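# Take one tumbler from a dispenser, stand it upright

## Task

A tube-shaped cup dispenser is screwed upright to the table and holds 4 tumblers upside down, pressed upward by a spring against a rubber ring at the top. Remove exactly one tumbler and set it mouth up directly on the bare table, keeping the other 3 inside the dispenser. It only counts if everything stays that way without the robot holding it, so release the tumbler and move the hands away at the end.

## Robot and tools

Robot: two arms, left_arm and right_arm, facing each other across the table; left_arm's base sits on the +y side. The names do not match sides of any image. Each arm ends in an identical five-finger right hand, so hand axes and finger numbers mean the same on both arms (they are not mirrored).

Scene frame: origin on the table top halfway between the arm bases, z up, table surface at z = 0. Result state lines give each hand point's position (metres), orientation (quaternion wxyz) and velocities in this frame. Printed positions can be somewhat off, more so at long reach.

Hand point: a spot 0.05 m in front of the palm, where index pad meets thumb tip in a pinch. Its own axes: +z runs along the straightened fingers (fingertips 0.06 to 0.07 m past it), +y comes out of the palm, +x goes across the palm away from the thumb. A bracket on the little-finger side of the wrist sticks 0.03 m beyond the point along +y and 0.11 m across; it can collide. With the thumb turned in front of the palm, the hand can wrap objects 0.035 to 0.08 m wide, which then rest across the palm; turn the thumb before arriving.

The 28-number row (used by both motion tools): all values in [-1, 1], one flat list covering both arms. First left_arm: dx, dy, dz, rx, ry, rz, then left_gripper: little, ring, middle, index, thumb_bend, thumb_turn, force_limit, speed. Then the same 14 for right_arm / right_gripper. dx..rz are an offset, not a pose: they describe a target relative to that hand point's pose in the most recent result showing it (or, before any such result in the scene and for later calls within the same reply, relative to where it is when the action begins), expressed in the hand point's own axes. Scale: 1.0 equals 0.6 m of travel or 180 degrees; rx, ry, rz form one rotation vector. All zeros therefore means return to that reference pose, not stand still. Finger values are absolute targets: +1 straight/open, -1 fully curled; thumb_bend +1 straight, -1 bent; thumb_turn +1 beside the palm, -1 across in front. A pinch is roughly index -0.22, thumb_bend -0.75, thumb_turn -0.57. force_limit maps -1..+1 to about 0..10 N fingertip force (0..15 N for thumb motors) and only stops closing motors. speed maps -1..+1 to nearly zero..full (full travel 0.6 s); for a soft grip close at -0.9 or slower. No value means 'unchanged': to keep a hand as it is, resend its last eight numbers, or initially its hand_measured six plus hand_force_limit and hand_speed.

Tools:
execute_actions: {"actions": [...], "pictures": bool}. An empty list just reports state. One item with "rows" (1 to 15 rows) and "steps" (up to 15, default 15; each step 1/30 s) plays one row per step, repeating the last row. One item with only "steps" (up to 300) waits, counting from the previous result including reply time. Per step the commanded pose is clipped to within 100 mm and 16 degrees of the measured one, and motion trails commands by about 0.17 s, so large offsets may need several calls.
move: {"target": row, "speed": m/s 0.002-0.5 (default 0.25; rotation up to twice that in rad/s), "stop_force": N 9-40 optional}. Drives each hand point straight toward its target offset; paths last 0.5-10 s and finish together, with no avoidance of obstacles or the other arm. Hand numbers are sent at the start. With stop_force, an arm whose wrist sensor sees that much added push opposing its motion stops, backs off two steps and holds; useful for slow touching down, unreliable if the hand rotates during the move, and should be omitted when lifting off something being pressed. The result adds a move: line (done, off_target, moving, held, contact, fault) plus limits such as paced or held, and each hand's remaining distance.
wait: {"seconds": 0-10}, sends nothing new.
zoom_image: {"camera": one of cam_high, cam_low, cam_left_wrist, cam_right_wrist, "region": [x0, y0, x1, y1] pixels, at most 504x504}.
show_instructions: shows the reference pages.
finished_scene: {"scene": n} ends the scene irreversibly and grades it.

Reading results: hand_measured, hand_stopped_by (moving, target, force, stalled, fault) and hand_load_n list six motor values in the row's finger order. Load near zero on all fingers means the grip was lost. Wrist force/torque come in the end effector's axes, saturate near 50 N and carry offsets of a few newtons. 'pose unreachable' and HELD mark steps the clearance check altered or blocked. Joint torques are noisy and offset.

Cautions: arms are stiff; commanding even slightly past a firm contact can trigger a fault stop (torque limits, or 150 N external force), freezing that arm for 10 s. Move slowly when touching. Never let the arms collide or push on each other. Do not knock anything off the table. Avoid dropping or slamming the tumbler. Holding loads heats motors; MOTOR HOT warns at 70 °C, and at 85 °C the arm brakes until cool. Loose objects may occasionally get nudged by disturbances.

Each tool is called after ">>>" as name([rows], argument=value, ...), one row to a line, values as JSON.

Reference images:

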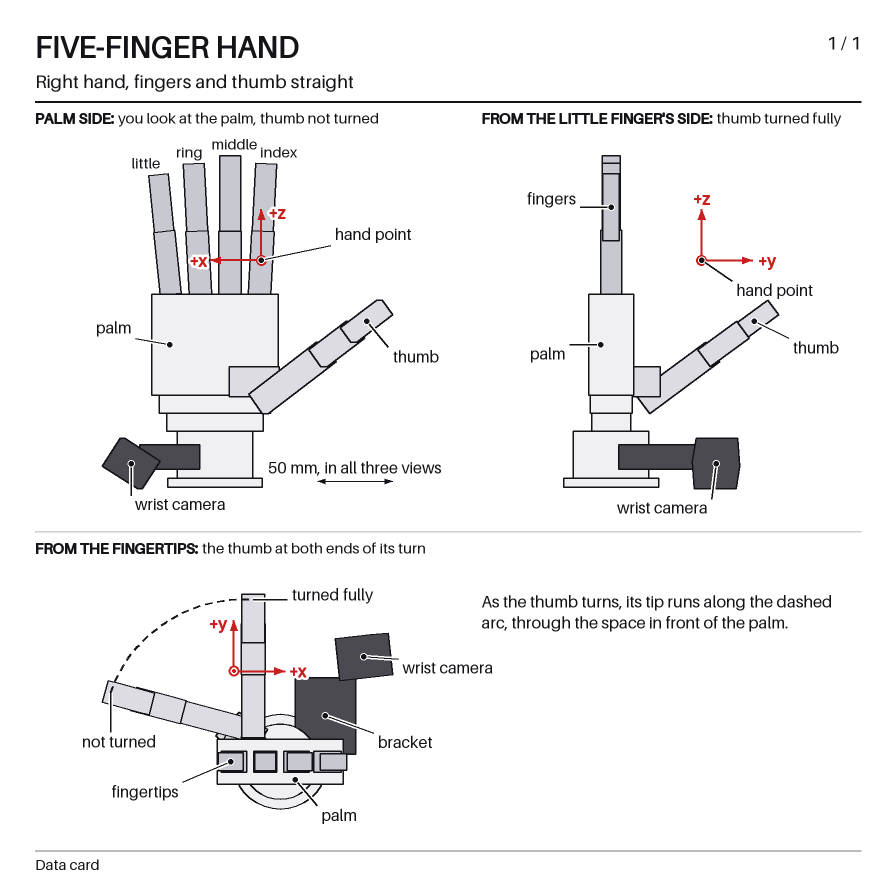

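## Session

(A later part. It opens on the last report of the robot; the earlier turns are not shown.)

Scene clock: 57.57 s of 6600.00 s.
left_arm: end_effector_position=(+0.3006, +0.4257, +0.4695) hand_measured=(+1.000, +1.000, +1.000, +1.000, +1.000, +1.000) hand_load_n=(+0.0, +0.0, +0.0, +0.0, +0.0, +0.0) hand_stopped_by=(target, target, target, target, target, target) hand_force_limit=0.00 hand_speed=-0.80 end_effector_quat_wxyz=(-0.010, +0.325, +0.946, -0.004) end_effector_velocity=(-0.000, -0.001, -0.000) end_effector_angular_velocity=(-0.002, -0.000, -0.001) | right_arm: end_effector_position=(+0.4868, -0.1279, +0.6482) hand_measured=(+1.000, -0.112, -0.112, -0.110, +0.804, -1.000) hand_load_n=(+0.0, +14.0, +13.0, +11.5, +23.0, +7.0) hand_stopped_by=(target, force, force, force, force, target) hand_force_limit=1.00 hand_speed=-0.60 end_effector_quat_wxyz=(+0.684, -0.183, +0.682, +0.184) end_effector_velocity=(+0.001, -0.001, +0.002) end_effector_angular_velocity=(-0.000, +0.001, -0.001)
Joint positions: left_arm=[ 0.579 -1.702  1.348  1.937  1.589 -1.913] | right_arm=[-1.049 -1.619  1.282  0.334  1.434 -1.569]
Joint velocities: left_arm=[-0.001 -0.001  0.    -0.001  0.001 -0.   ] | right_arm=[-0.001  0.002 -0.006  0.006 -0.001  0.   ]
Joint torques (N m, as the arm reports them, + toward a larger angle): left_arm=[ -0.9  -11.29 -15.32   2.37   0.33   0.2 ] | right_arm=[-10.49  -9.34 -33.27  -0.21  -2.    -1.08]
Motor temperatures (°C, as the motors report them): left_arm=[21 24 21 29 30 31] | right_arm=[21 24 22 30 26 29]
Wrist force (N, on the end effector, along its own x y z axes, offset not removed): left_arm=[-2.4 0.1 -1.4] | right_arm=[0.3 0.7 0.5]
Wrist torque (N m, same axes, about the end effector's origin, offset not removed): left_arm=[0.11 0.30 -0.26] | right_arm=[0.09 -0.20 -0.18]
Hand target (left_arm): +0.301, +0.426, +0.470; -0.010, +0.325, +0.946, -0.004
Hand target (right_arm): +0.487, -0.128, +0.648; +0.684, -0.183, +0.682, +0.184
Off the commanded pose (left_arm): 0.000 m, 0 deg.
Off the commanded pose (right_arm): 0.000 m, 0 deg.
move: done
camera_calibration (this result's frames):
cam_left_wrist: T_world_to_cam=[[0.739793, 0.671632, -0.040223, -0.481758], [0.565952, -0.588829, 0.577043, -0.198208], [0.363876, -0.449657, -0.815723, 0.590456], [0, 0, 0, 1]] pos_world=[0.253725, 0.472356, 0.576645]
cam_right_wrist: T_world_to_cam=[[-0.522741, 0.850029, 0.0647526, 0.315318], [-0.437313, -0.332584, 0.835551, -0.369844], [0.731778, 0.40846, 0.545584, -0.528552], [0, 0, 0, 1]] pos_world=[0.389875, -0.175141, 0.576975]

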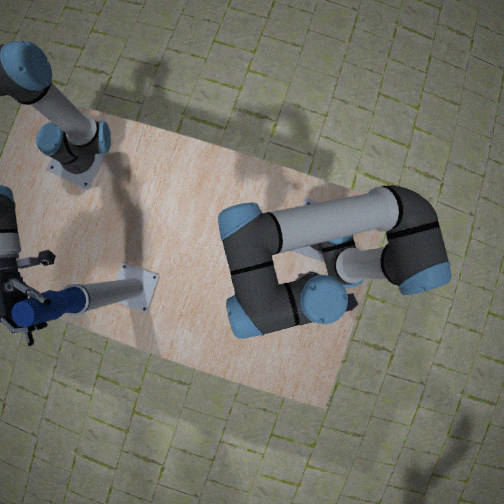

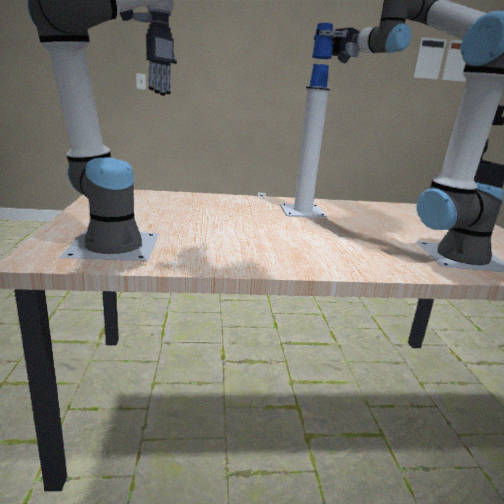

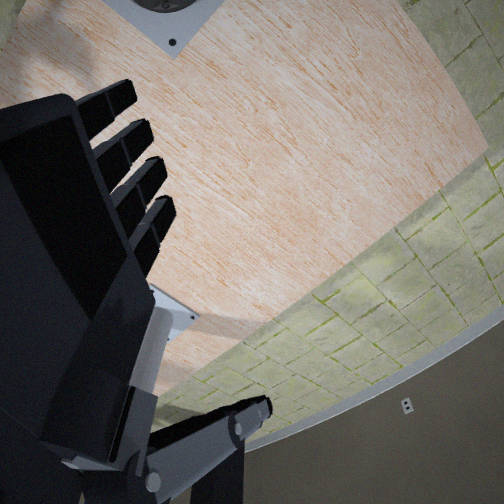

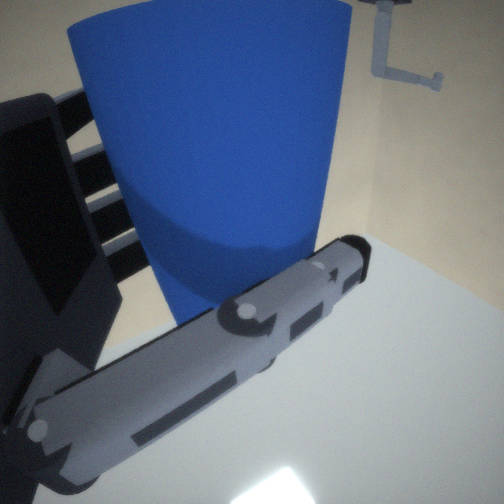

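>>> move(target=[0,0,0,0,0,0,1,1,1,1,1,1,0,-0.8,-0.01,0.38,-0.32,-0.25,0,0,1,-1,-1,-0.95,-1,-1,1,-0.6], speed=0.25)

>>> move(target=[0,0,0,0,0,0,1,1,1,1,1,1,0,-0.8,0.85,0,0.15,0,0,0.995,1,-1,-1,-0.95,-1,-1,1,-0.6], speed=0.4)

Scene clock: 67.53 s of 6600.00 s.
left_arm: end_effector_position=(+0.3006, +0.4257, +0.4695) hand_measured=(+1.000, +1.000, +1.000, +1.000, +1.000, +1.000) hand_load_n=(+0.0, +0.0, +0.0, +0.0, +0.0, +0.0) hand_stopped_by=(target, target, target, target, target, target) hand_force_limit=0.00 hand_speed=-0.80 end_effector_quat_wxyz=(-0.010, +0.325, +0.946, -0.004) end_effector_velocity=(+0.000, +0.000, +0.000) end_effector_angular_velocity=(-0.000, -0.001, +0.001) | right_arm: end_effector_position=(+0.2064, -0.0268, +0.6540) hand_measured=(+1.000, -0.112, -0.112, -0.110, +0.804, -1.000) hand_load_n=(+0.0, +14.0, +13.0, +11.5, +23.0, +7.0) hand_stopped_by=(target, force, force, force, force, target) hand_force_limit=1.00 hand_speed=-0.60 end_effector_quat_wxyz=(+0.561, -0.430, +0.560, +0.431) end_effector_velocity=(-0.003, +0.001, -0.001) end_effector_angular_velocity=(-0.002, +0.001, +0.006)
Joint positions: left_arm=[ 0.579 -1.702  1.348  1.937  1.589 -1.913] | right_arm=[-0.845 -1.731  1.365  0.364  0.854 -1.57 ]
Joint velocities: left_arm=[ 0.001 -0.    -0.    -0.    -0.001  0.   ] | right_arm=[ 0.005  0.002 -0.001  0.003 -0.001 -0.001]
Joint torques (N m, as the arm reports them, + toward a larger angle): left_arm=[ -0.7  -11.04 -15.24   2.62   0.42   0.06] | right_arm=[ 12.3   -2.83 -30.76  -2.53  -2.38  -2.41]
Motor temperatures (°C, as the motors report them): left_arm=[21 24 21 29 30 31] | right_arm=[21 24 22 30 26 29]
Wrist force (N, on the end effector, along its own x y z axes, offset not removed): left_arm=[-1.7 2.1 -3.2] | right_arm=[-1.6 0.8 2.1]
Wrist torque (N m, same axes, about the end effector's origin, offset not removed): left_arm=[0.60 0.30 -0.10] | right_arm=[0.16 0.15 -0.22]
Hand target (left_arm): +0.301, +0.426, +0.470; -0.010, +0.325, +0.946, -0.004
Hand target (right_arm): +0.206, -0.027, +0.654; +0.561, -0.431, +0.560, +0.431
Off the commanded pose (left_arm): 0.000 m, 0 deg.
Off the commanded pose (right_arm): 0.000 m, 0 deg.
After step 90, 4.83 s passed at rest.
move: done
camera_calibration (this result's frames):
cam_left_wrist: T_world_to_cam=[[0.739792, 0.671632, -0.0402231, -0.481758], [0.565952, -0.588829, 0.577044, -0.198209], [0.363876, -0.449657, -0.815722, 0.590456], [0, 0, 0, 1]] pos_world=[0.253725, 0.472356, 0.576645]
cam_right_wrist: T_world_to_cam=[[-0.970694, 0.231832, 0.0633049, 0.159328], [-0.0753497, -0.543737, 0.835866, -0.544248], [0.228202, 0.8066, 0.545271, -0.253034], [0, 0, 0, 1]] pos_world=[0.171393, -0.128769, 0.582804]

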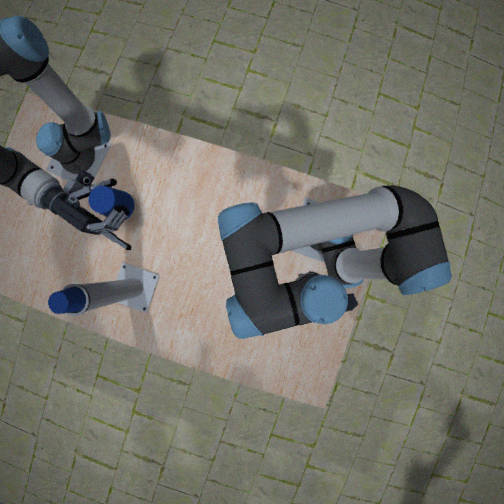

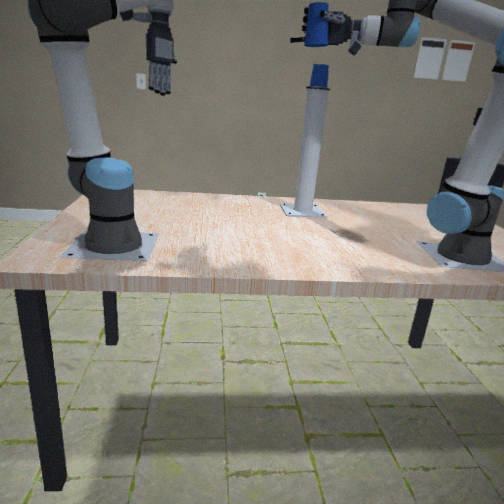

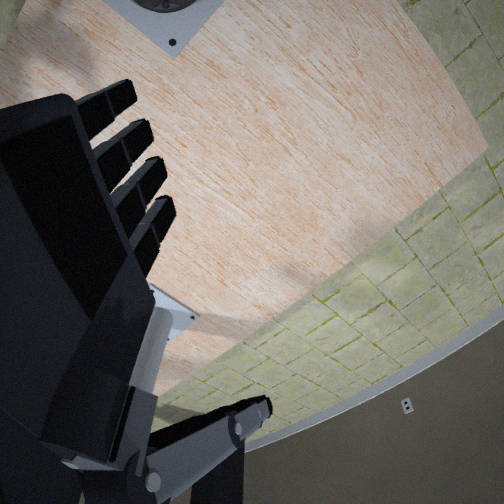

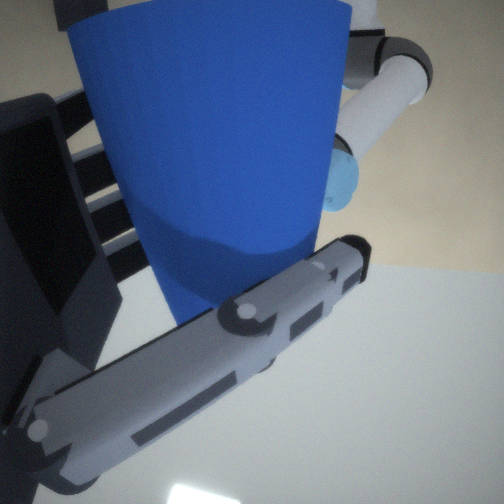

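Scene clock: 72.03 s of 6600.00 s.
left_arm: end_effector_position=(+0.3006, +0.4257, +0.4695) hand_measured=(+1.000, +1.000, +1.000, +1.000, +1.000, +1.000) hand_load_n=(+0.0, +0.0, +0.0, +0.0, +0.0, +0.0) hand_stopped_by=(target, target, target, target, target, target) hand_force_limit=0.00 hand_speed=-0.80 end_effector_quat_wxyz=(-0.010, +0.325, +0.946, -0.004) end_effector_velocity=(-0.000, +0.000, -0.000) end_effector_angular_velocity=(-0.000, +0.000, +0.000) | right_arm: end_effector_position=(+0.2298, +0.0609, +0.1439) hand_measured=(+1.000, -0.112, -0.112, -0.110, +0.804, -1.000) hand_load_n=(+0.0, +14.0, +13.0, +12.0, +23.0, +7.5) hand_stopped_by=(target, force, force, force, force, target) hand_force_limit=1.00 hand_speed=-0.60 end_effector_quat_wxyz=(-0.426, +0.557, +0.435, +0.565) end_effector_velocity=(-0.000, +0.001, -0.001) end_effector_angular_velocity=(+0.004, +0.008, +0.001)
Joint positions: left_arm=[ 0.579 -1.702  1.348  1.937  1.589 -1.913] | right_arm=[-0.401 -1.275  2.13  -0.857  1.297  1.555]
Joint velocities: left_arm=[ 0.    -0.001  0.001  0.     0.    -0.   ] | right_arm=[ 0.001  0.003 -0.001 -0.005 -0.001  0.009]
Joint torques (N m, as the arm reports them, + toward a larger angle): left_arm=[ -0.36 -10.66 -15.32   2.43   0.47   0.25] | right_arm=[-14.41 -19.09  -1.52  -2.96  -2.43   1.62]
Motor temperatures (°C, as the motors report them): left_arm=[21 24 21 29 30 31] | right_arm=[21 24 22 30 26 29]
Wrist force (N, on the end effector, along its own x y z axes, offset not removed): left_arm=[-3.8 0.3 -1.5] | right_arm=[-0.8 0.4 1.7]
Wrist torque (N m, same axes, about the end effector's origin, offset not removed): left_arm=[0.19 0.56 -0.37] | right_arm=[0.01 -0.17 -0.15]
Hand target (left_arm): +0.301, +0.426, +0.470; -0.010, +0.325, +0.946, -0.004
Hand target (right_arm): +0.230, +0.061, +0.144; -0.427, +0.557, +0.435, +0.565
Off the commanded pose (left_arm): 0.000 m, 0 deg.
Off the commanded pose (right_arm): 0.000 m, 0 deg.
move: done
camera_calibration (this result's frames):
cam_right_wrist: T_world_to_cam=[[0.958062, -0.282631, -0.0472898, -0.202048], [-0.191685, -0.509408, -0.838905, 0.197233], [0.213011, 0.812788, -0.54222, 0.108694], [0, 0, 0, 1]] pos_world=[0.208228, -0.044978, 0.214841]

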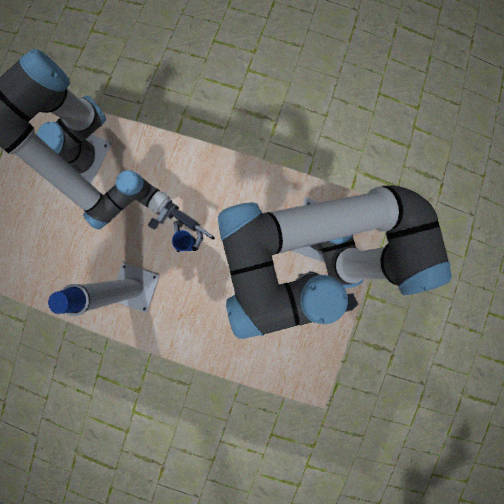

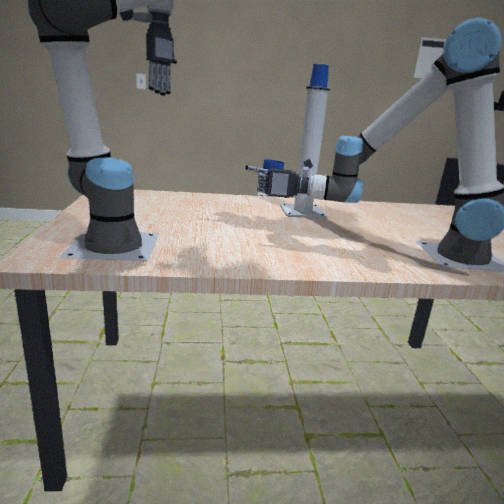

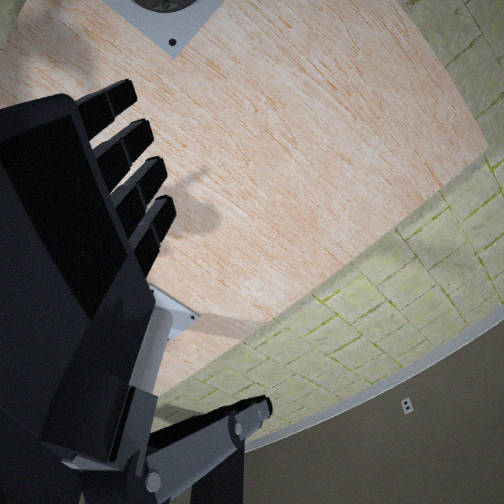

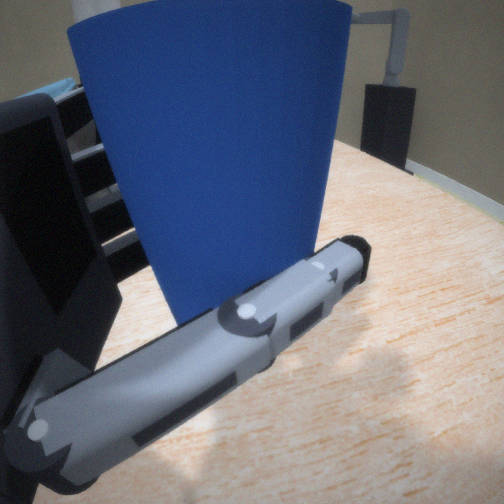

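>>> move(target=[0,0,0,0,0,0,1,1,1,1,1,1,0,-0.8,-0.165,0,0,0,-0.012,0.005,1,-1,-1,-0.95,-1,-1,1,-0.6], speed=0.15)

>>> move(target=[0,0,0,0,0,0,1,1,1,1,1,1,0,-0.8,-0.05,0,0,0,0,0,1,-1,-1,-0.95,-1,-1,1,-0.6], speed=0.008, stop_force=9)

>>> zoom_image(camera="cam_low", region=[230, 160, 390, 260])

Scene clock: 77.13 s of 6600.00 s.
left_arm: end_effector_position=(+0.3006, +0.4257, +0.4695) hand_measured=(+1.000, +1.000, +1.000, +1.000, +1.000, +1.000) hand_load_n=(+0.0, +0.0, +0.0, +0.0, +0.0, +0.0) hand_stopped_by=(target, target, target, target, target, target) hand_force_limit=0.00 hand_speed=-0.80 end_effector_quat_wxyz=(-0.010, +0.325, +0.946, -0.004) end_effector_velocity=(+0.000, +0.000, +0.000) end_effector_angular_velocity=(-0.000, -0.001, +0.000) | right_arm: end_effector_position=(+0.2315, +0.0604, +0.0449) hand_measured=(+1.000, -0.112, -0.112, -0.110, +0.804, -1.000) hand_load_n=(+0.0, +14.0, +13.0, +12.0, +23.0, +7.5) hand_stopped_by=(target, force, force, force, force, target) hand_force_limit=1.00 hand_speed=-0.60 end_effector_quat_wxyz=(-0.423, +0.571, +0.439, +0.551) end_effector_velocity=(-0.000, +0.001, -0.001) end_effector_angular_velocity=(+0.001, -0.001, +0.001)
Joint positions: left_arm=[ 0.579 -1.702  1.348  1.937  1.589 -1.913] | right_arm=[-0.406 -1.061  2.158 -1.06   1.293  1.56 ]
Joint velocities: left_arm=[ 0.    -0.001  0.    -0.    -0.     0.   ] | right_arm=[ 0.001  0.005 -0.001 -0.005  0.     0.   ]
Joint torques (N m, as the arm reports them, + toward a larger angle): left_arm=[  0.03 -11.4  -15.1    2.45   0.54   0.04] | right_arm=[ -9.63 -24.08 -21.82  -2.82  -1.99   1.64]
Motor temperatures (°C, as the motors report them): left_arm=[21 24 21 29 30 31] | right_arm=[21 24 22 30 26 29]
Wrist force (N, on the end effector, along its own x y z axes, offset not removed): left_arm=[1.0 -0.3 -2.6] | right_arm=[-2.0 0.9 1.6]
Wrist torque (N m, same axes, about the end effector's origin, offset not removed): left_arm=[0.16 -0.26 -0.08] | right_arm=[0.12 0.04 -0.14]
Hand target (left_arm): +0.301, +0.426, +0.470; -0.010, +0.325, +0.946, -0.004
Hand target (right_arm): +0.231, +0.061, +0.045; -0.423, +0.571, +0.439, +0.551
Off the commanded pose (left_arm): 0.000 m, 0 deg.
Off the commanded pose (right_arm): 0.000 m, 0 deg.
After step 90, 0.93 s passed at rest.
move: done
camera_calibration (this result's frames):
cam_left_wrist: T_world_to_cam=[[0.739793, 0.671632, -0.0402228, -0.481758], [0.565951, -0.588829, 0.577043, -0.198208], [0.363876, -0.449657, -0.815722, 0.590456], [0, 0, 0, 1]] pos_world=[0.253725, 0.472356, 0.576645]
cam_right_wrist: T_world_to_cam=[[0.956523, -0.285002, -0.0619465, -0.207257], [-0.212658, -0.536168, -0.816884, 0.119724], [0.1996, 0.794542, -0.573465, 0.0606503], [0, 0, 0, 1]] pos_world=[0.211601, -0.0430657, 0.119743]

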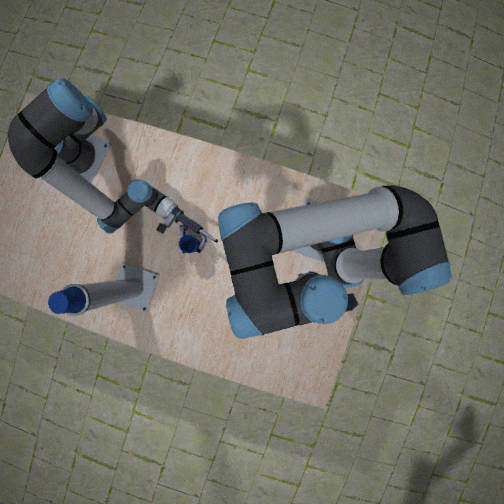

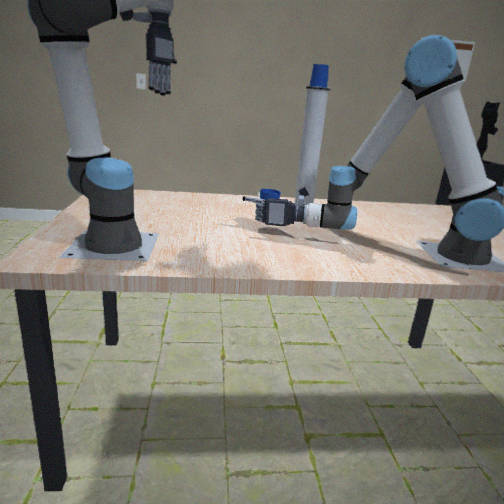

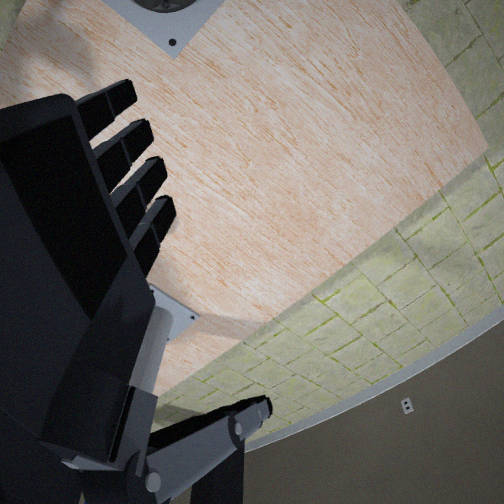

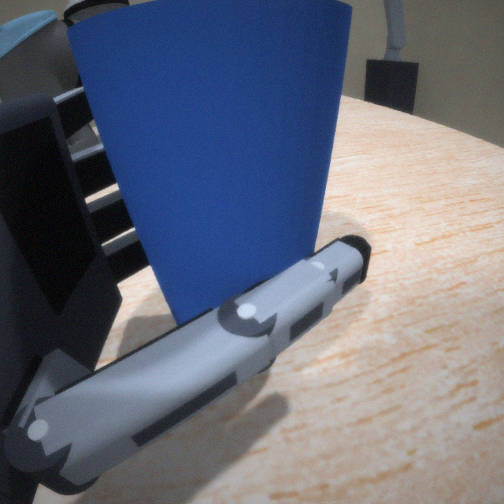

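Scene clock: 81.03 s of 6600.00 s.
left_arm: end_effector_position=(+0.3006, +0.4257, +0.4695) hand_measured=(+1.000, +1.000, +1.000, +1.000, +1.000, +1.000) hand_load_n=(+0.0, +0.0, +0.0, +0.0, +0.0, +0.0) hand_stopped_by=(target, target, target, target, target, target) hand_force_limit=0.00 hand_speed=-0.80 end_effector_quat_wxyz=(-0.010, +0.325, +0.946, -0.004) end_effector_velocity=(-0.000, +0.000, -0.001) end_effector_angular_velocity=(+0.004, +0.002, -0.001) | right_arm: end_effector_position=(+0.2312, +0.0594, +0.0168) hand_measured=(+1.000, -0.112, -0.112, -0.110, +0.804, -1.000) hand_load_n=(+0.0, +17.5, +13.5, +9.0, +23.5, +0.5) hand_stopped_by=(target, force, force, force, force, target) hand_force_limit=1.00 hand_speed=-0.60 end_effector_quat_wxyz=(-0.423, +0.571, +0.439, +0.551) end_effector_velocity=(+0.001, -0.000, +0.003) end_effector_angular_velocity=(-0.000, +0.001, -0.001)
Joint positions: left_arm=[ 0.579 -1.702  1.348  1.937  1.589 -1.913] | right_arm=[-0.407 -0.99   2.163 -1.136  1.292  1.56 ]
Joint velocities: left_arm=[-0.001  0.001  0.002  0.001 -0.001 -0.   ] | right_arm=[-0.002 -0.008 -0.     0.008 -0.     0.   ]
Joint torques (N m, as the arm reports them, + toward a larger angle): left_arm=[ -0.29 -11.17 -14.86   2.52   0.44   0.07] | right_arm=[-13.65 -38.93   8.4    2.59  -1.66  -0.84]
Motor temperatures (°C, as the motors report them): left_arm=[21 24 21 29 30 31] | right_arm=[21 24 22 30 26 29]
Wrist force (N, on the end effector, along its own x y z axes, offset not removed): left_arm=[-1.1 -1.4 0.5] | right_arm=[11.1 1.1 0.3]
Wrist torque (N m, same axes, about the end effector's origin, offset not removed): left_arm=[-0.15 0.12 -0.10] | right_arm=[0.22 -0.49 -0.32]
Hand target (left_arm): +0.301, +0.426, +0.470; -0.010, +0.325, +0.946, -0.004
Hand target (right_arm): +0.231, +0.059, +0.017; -0.423, +0.571, +0.439, +0.551
Off the commanded pose (left_arm): 0.000 m, 0 deg.
Off the commanded pose (right_arm): 0.002 m, 0 deg.
move: contact (right_arm)
camera_calibration (this result's frames):
cam_left_wrist: T_world_to_cam=[[0.739793, 0.671632, -0.040223, -0.481758], [0.565951, -0.588829, 0.577043, -0.198208], [0.363876, -0.449657, -0.815722, 0.590456], [0, 0, 0, 1]] pos_world=[0.253725, 0.472356, 0.576645]
cam_right_wrist: T_world_to_cam=[[0.956546, -0.284942, -0.0618753, -0.209073], [-0.212555, -0.536146, -0.816926, 0.0961327], [0.199603, 0.794579, -0.573414, 0.0453502], [0, 0, 0, 1]] pos_world=[0.21137, -0.044067, 0.0916013]

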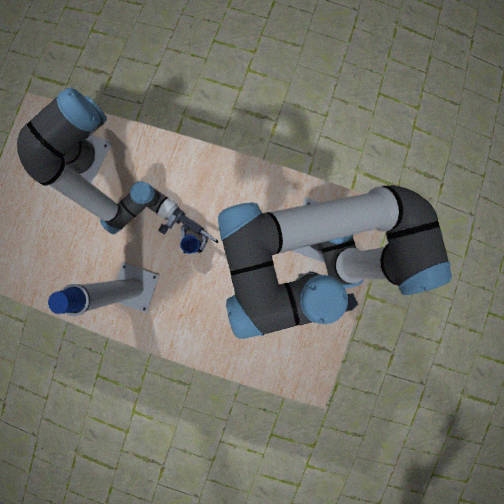

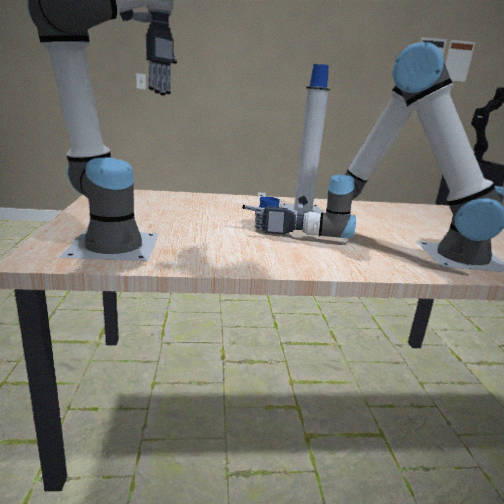

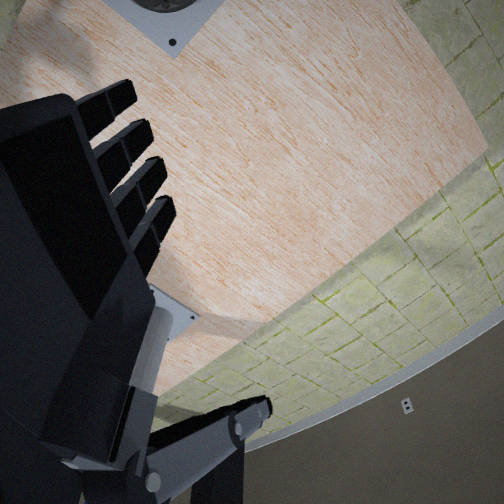

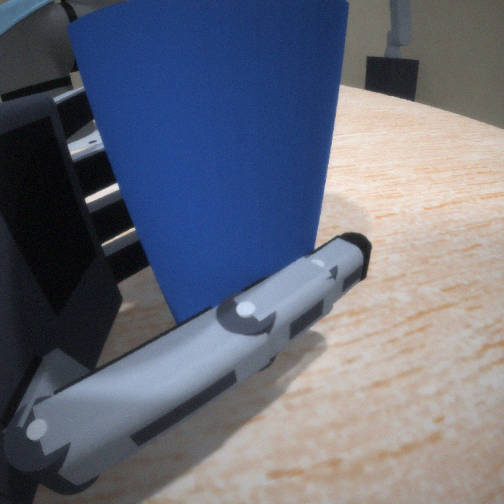

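Region (230, 160, 390, 260) of cam_low's 504x504 image, scaled by 3.150, with more detail than that image has; it fills the top 315 rows of this view, and the rest is white.

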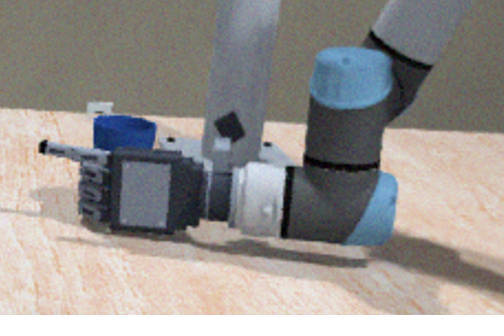

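>>> move(target=[0,0,0,0,0,0,1,1,1,1,1,1,0,-0.8,0.001,0,0,0,0,0,1,1,1,1,1,-1,1,-0.5])

>>> move(target=[0,0,0,0,0,0,1,1,1,1,1,1,0,-0.8,0.08,-0.2,-0.16,0,0,0,1,1,1,1,1,-1,1,-0.5], speed=0.15)

Scene clock: 85.30 s of 6600.00 s.
left_arm: end_effector_position=(+0.3006, +0.4257, +0.4695) hand_measured=(+1.000, +1.000, +1.000, +1.000, +1.000, +1.000) hand_load_n=(+0.0, +0.0, +0.0, +0.0, +0.0, +0.0) hand_stopped_by=(target, target, target, target, target, target) hand_force_limit=0.00 hand_speed=-0.80 end_effector_quat_wxyz=(-0.010, +0.325, +0.946, -0.004) end_effector_velocity=(-0.000, -0.000, -0.000) end_effector_angular_velocity=(+0.000, +0.001, -0.001) | right_arm: end_effector_position=(+0.2312, +0.0594, +0.0174) hand_measured=(+1.000, +1.000, +1.000, +1.000, +1.000, -1.000) hand_load_n=(+0.0, +0.0, +0.0, +0.0, +0.0, +0.0) hand_stopped_by=(target, target, target, target, target, target) hand_force_limit=1.00 hand_speed=-0.50 end_effector_quat_wxyz=(-0.423, +0.571, +0.439, +0.551) end_effector_velocity=(-0.000, +0.000, +0.000) end_effector_angular_velocity=(+0.001, +0.000, -0.000)
Joint positions: left_arm=[ 0.579 -1.702  1.348  1.937  1.589 -1.913] | right_arm=[-0.407 -0.991  2.163 -1.134  1.292  1.56 ]
Joint velocities: left_arm=[-0.001  0.     0.     0.     0.     0.   ] | right_arm=[ 0.001 -0.    -0.    -0.001  0.001  0.001]
Joint torques (N m, as the arm reports them, + toward a larger angle): left_arm=[ -0.6  -11.47 -15.51   2.54   0.31   0.07] | right_arm=[  6.05 -46.68 -20.48  -0.04  -0.32  -2.24]
Motor temperatures (°C, as the motors report them): left_arm=[21 24 21 29 30 31] | right_arm=[21 24 22 30 26 29]
Wrist force (N, on the end effector, along its own x y z axes, offset not removed): left_arm=[-2.1 -0.3 -1.0] | right_arm=[-0.4 -1.0 1.1]
Wrist torque (N m, same axes, about the end effector's origin, offset not removed): left_arm=[0.09 0.31 -0.24] | right_arm=[-0.20 -0.15 -0.22]
Hand target (left_arm): +0.301, +0.426, +0.470; -0.010, +0.325, +0.946, -0.004
Hand target (right_arm): +0.231, +0.059, +0.017; -0.423, +0.571, +0.439, +0.551
Off the commanded pose (left_arm): 0.000 m, 0 deg.
Off the commanded pose (right_arm): 0.000 m, 0 deg.
move: done
camera_calibration (this result's frames):
cam_left_wrist: T_world_to_cam=[[0.739793, 0.671632, -0.040223, -0.481758], [0.565952, -0.588829, 0.577043, -0.198208], [0.363876, -0.449657, -0.815722, 0.590456], [0, 0, 0, 1]] pos_world=[0.253725, 0.472356, 0.576645]
cam_right_wrist: T_world_to_cam=[[0.956531, -0.284992, -0.0618736, -0.209049], [-0.212581, -0.536136, -0.816926, 0.0966412], [0.199645, 0.794568, -0.573414, 0.0456695], [0, 0, 0, 1]] pos_world=[0.211388, -0.0440519, 0.0922016]

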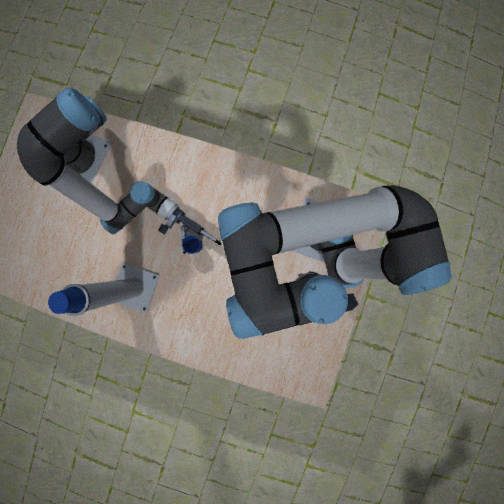

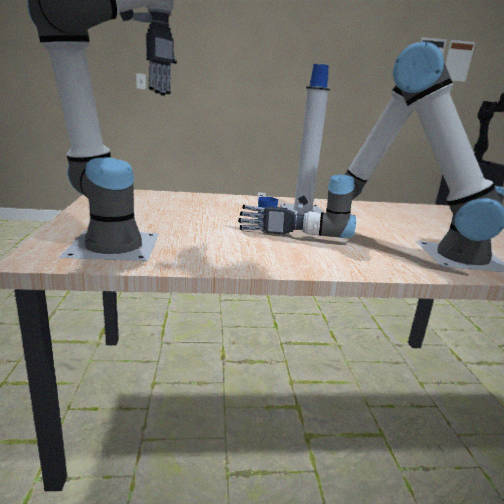

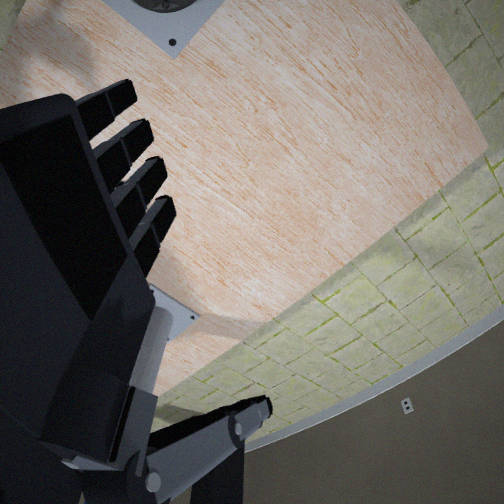

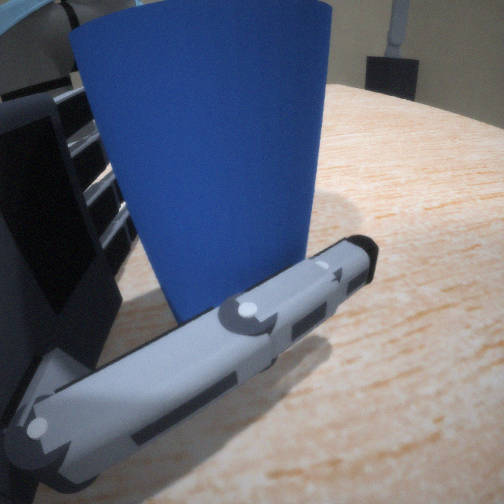

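Scene clock: 86.87 s of 6600.00 s.
left_arm: end_effector_position=(+0.3006, +0.4257, +0.4695) hand_measured=(+1.000, +1.000, +1.000, +1.000, +1.000, +1.000) hand_load_n=(+0.0, +0.0, +0.0, +0.0, +0.0, +0.0) hand_stopped_by=(target, target, target, target, target, target) hand_force_limit=0.00 hand_speed=-0.80 end_effector_quat_wxyz=(-0.010, +0.325, +0.946, -0.004) end_effector_velocity=(+0.000, +0.000, +0.000) end_effector_angular_velocity=(+0.001, -0.000, +0.001) | right_arm: end_effector_position=(+0.0909, -0.0004, +0.0688) hand_measured=(+1.000, +1.000, +1.000, +1.000, +1.000, -1.000) hand_load_n=(+0.0, +0.0, +0.0, +0.0, +0.0, +0.0) hand_stopped_by=(target, target, target, target, target, target) hand_force_limit=1.00 hand_speed=-0.50 end_effector_quat_wxyz=(-0.423, +0.571, +0.438, +0.551) end_effector_velocity=(-0.002, -0.000, +0.001) end_effector_angular_velocity=(-0.001, -0.001, -0.000)
Joint positions: left_arm=[ 0.579 -1.702  1.348  1.937  1.589 -1.913] | right_arm=[-0.096 -1.218  2.339 -1.085  1.603  1.571]
Joint velocities: left_arm=[ 0.    -0.     0.     0.    -0.001 -0.   ] | right_arm=[ 0.005 -0.003  0.     0.003  0.005 -0.001]
Joint torques (N m, as the arm reports them, + toward a larger angle): left_arm=[ -0.53 -11.11 -14.5    2.48   0.37   0.09] | right_arm=[ 12.29 -38.13   3.67  -0.03   1.91   1.67]
Motor temperatures (°C, as the motors report them): left_arm=[21 24 21 29 30 31] | right_arm=[21 24 22 30 26 29]
Wrist force (N, on the end effector, along its own x y z axes, offset not removed): left_arm=[-0.7 3.9 -2.6] | right_arm=[0.1 0.2 0.0]
Wrist torque (N m, same axes, about the end effector's origin, offset not removed): left_arm=[0.84 0.08 0.08] | right_arm=[0.04 -0.18 -0.14]
Hand target (left_arm): +0.301, +0.426, +0.470; -0.010, +0.325, +0.946, -0.004
Hand target (right_arm): +0.091, -0.000, +0.069; -0.423, +0.571, +0.438, +0.551
Off the commanded pose (left_arm): 0.000 m, 0 deg.
Off the commanded pose (right_arm): 0.000 m, 0 deg.
move: done
camera_calibration (this result's frames):
cam_left_wrist: T_world_to_cam=[[0.739792, 0.671632, -0.0402228, -0.481759], [0.565952, -0.588829, 0.577043, -0.198208], [0.363876, -0.449656, -0.815722, 0.590456], [0, 0, 0, 1]] pos_world=[0.253725, 0.472356, 0.576645]
cam_right_wrist: T_world_to_cam=[[0.956532, -0.284919, -0.0621828, -0.0886571], [-0.212772, -0.536021, -0.816951, 0.0767373], [0.199434, 0.794671, -0.573344, 0.150672], [0, 0, 0, 1]] pos_world=[0.0710818, -0.103862, 0.143565]

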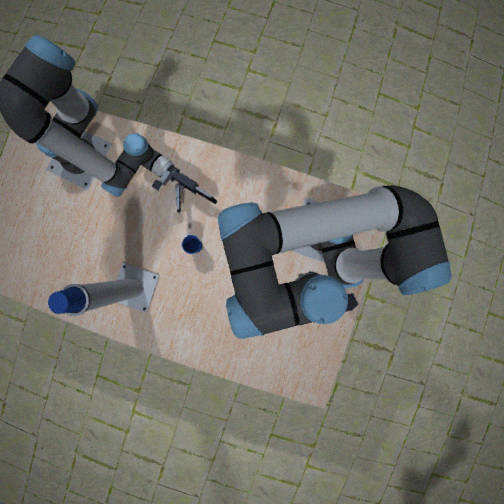

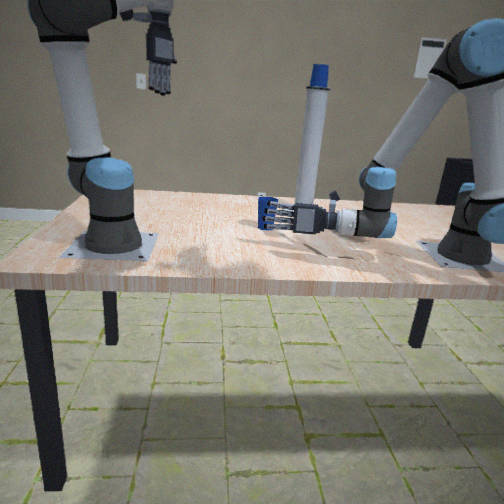

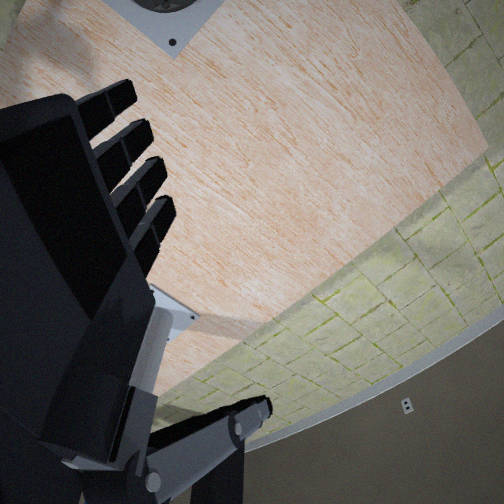

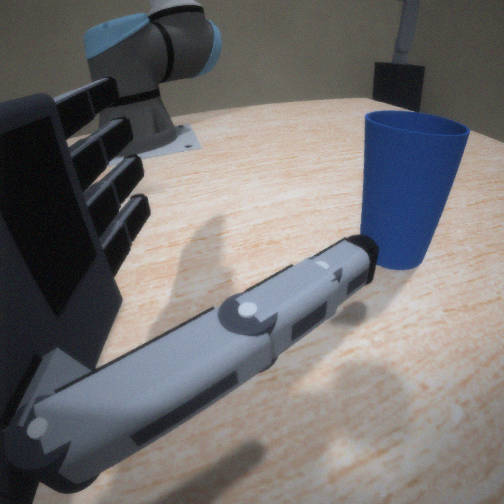

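>>> move(target=[0,0,0,0,0,0,1,1,1,1,1,1,0,-0.8,0.3,-0.05,-0.05,0,0,0,1,1,1,1,1,-1,1,-0.5])

>>> finished_scene(scene=1)

Scene clock: 90.53 s of 6600.00 s.
left_arm: end_effector_position=(+0.3006, +0.4257, +0.4695) hand_measured=(+1.000, +1.000, +1.000, +1.000, +1.000, +1.000) hand_load_n=(+0.0, +0.0, +0.0, +0.0, +0.0, +0.0) hand_stopped_by=(target, target, target, target, target, target) hand_force_limit=0.00 hand_speed=-0.80 end_effector_quat_wxyz=(-0.010, +0.325, +0.946, -0.004) end_effector_velocity=(-0.000, +0.000, +0.000) end_effector_angular_velocity=(-0.000, +0.000, +0.001) | right_arm: end_effector_position=(+0.0556, -0.0151, +0.2498) hand_measured=(+1.000, +1.000, +1.000, +1.000, +1.000, -1.000) hand_load_n=(+0.0, +0.0, +0.0, +0.0, +0.0, +0.0) hand_stopped_by=(target, target, target, target, target, target) hand_force_limit=1.00 hand_speed=-0.50 end_effector_quat_wxyz=(-0.423, +0.571, +0.438, +0.551) end_effector_velocity=(-0.000, +0.000, +0.002) end_effector_angular_velocity=(-0.000, +0.000, -0.000)
Joint positions: left_arm=[ 0.579 -1.702  1.348  1.937  1.589 -1.913] | right_arm=[ 0.008 -1.637  2.165 -0.492  1.706  1.575]
Joint velocities: left_arm=[ 0.001 -0.     0.     0.     0.001 -0.   ] | right_arm=[ 0.002 -0.002 -0.005  0.008  0.002  0.   ]
Joint torques (N m, as the arm reports them, + toward a larger angle): left_arm=[ -0.78 -10.88 -15.4    2.49   0.41   0.13] | right_arm=[ 11.35 -28.94 -29.92  -0.03   1.93   1.69]
Motor temperatures (°C, as the motors report them): left_arm=[21 24 21 29 30 31] | right_arm=[21 24 22 30 26 29]
Wrist force (N, on the end effector, along its own x y z axes, offset not removed): left_arm=[0.3 1.8 -0.3] | right_arm=[1.2 1.0 1.1]
Wrist torque (N m, same axes, about the end effector's origin, offset not removed): left_arm=[0.50 -0.15 -0.04] | right_arm=[0.14 -0.36 -0.08]
Hand target (left_arm): +0.301, +0.426, +0.470; -0.010, +0.325, +0.946, -0.004
Hand target (right_arm): +0.056, -0.015, +0.250; -0.423, +0.571, +0.438, +0.551
Off the commanded pose (left_arm): 0.000 m, 0 deg.
Off the commanded pose (right_arm): 0.000 m, 0 deg.
move: done
camera_calibration (this result's frames):
cam_left_wrist: T_world_to_cam=[[0.739793, 0.671632, -0.0402228, -0.481758], [0.565951, -0.588829, 0.577043, -0.198208], [0.363876, -0.449657, -0.815722, 0.590456], [0, 0, 0, 1]] pos_world=[0.253725, 0.472356, 0.576645]
cam_right_wrist: T_world_to_cam=[[0.956542, -0.284871, -0.0622549, -0.0477927], [-0.212762, -0.535855, -0.817063, 0.209271], [0.199398, 0.7948, -0.573178, 0.273186], [0, 0, 0, 1]] pos_world=[0.0357679, -0.118604, 0.324596]

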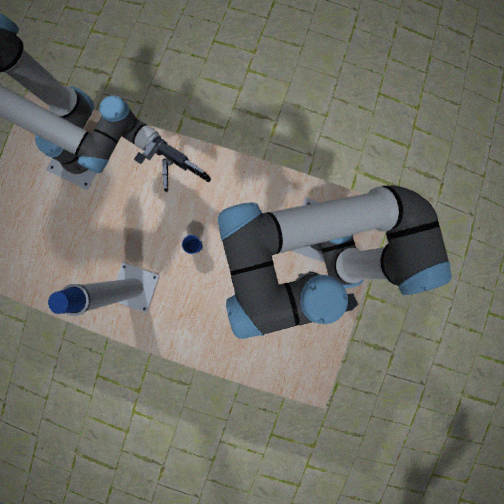

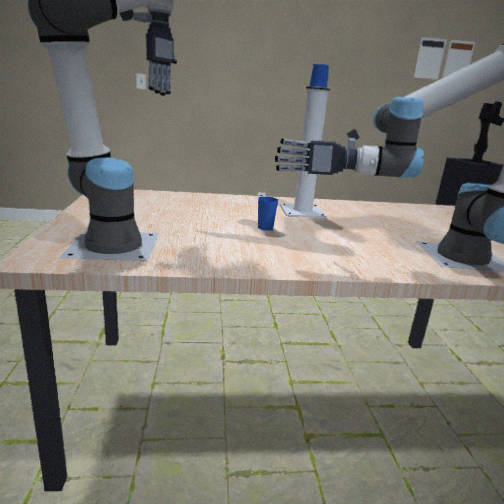

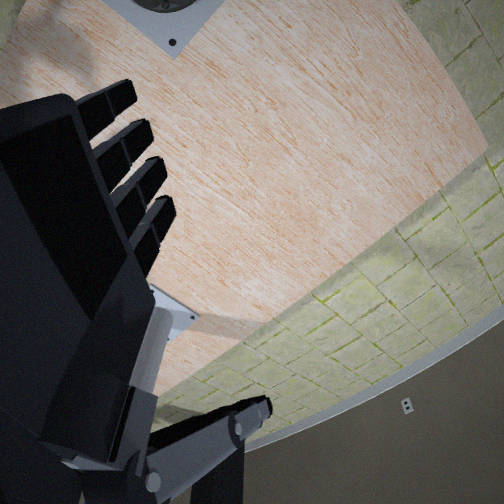

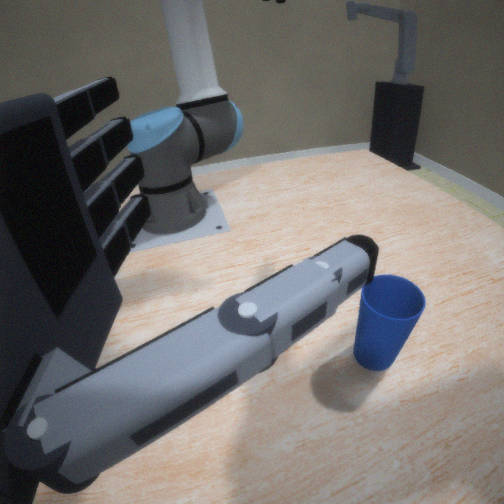

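The scene is finished: the task was done.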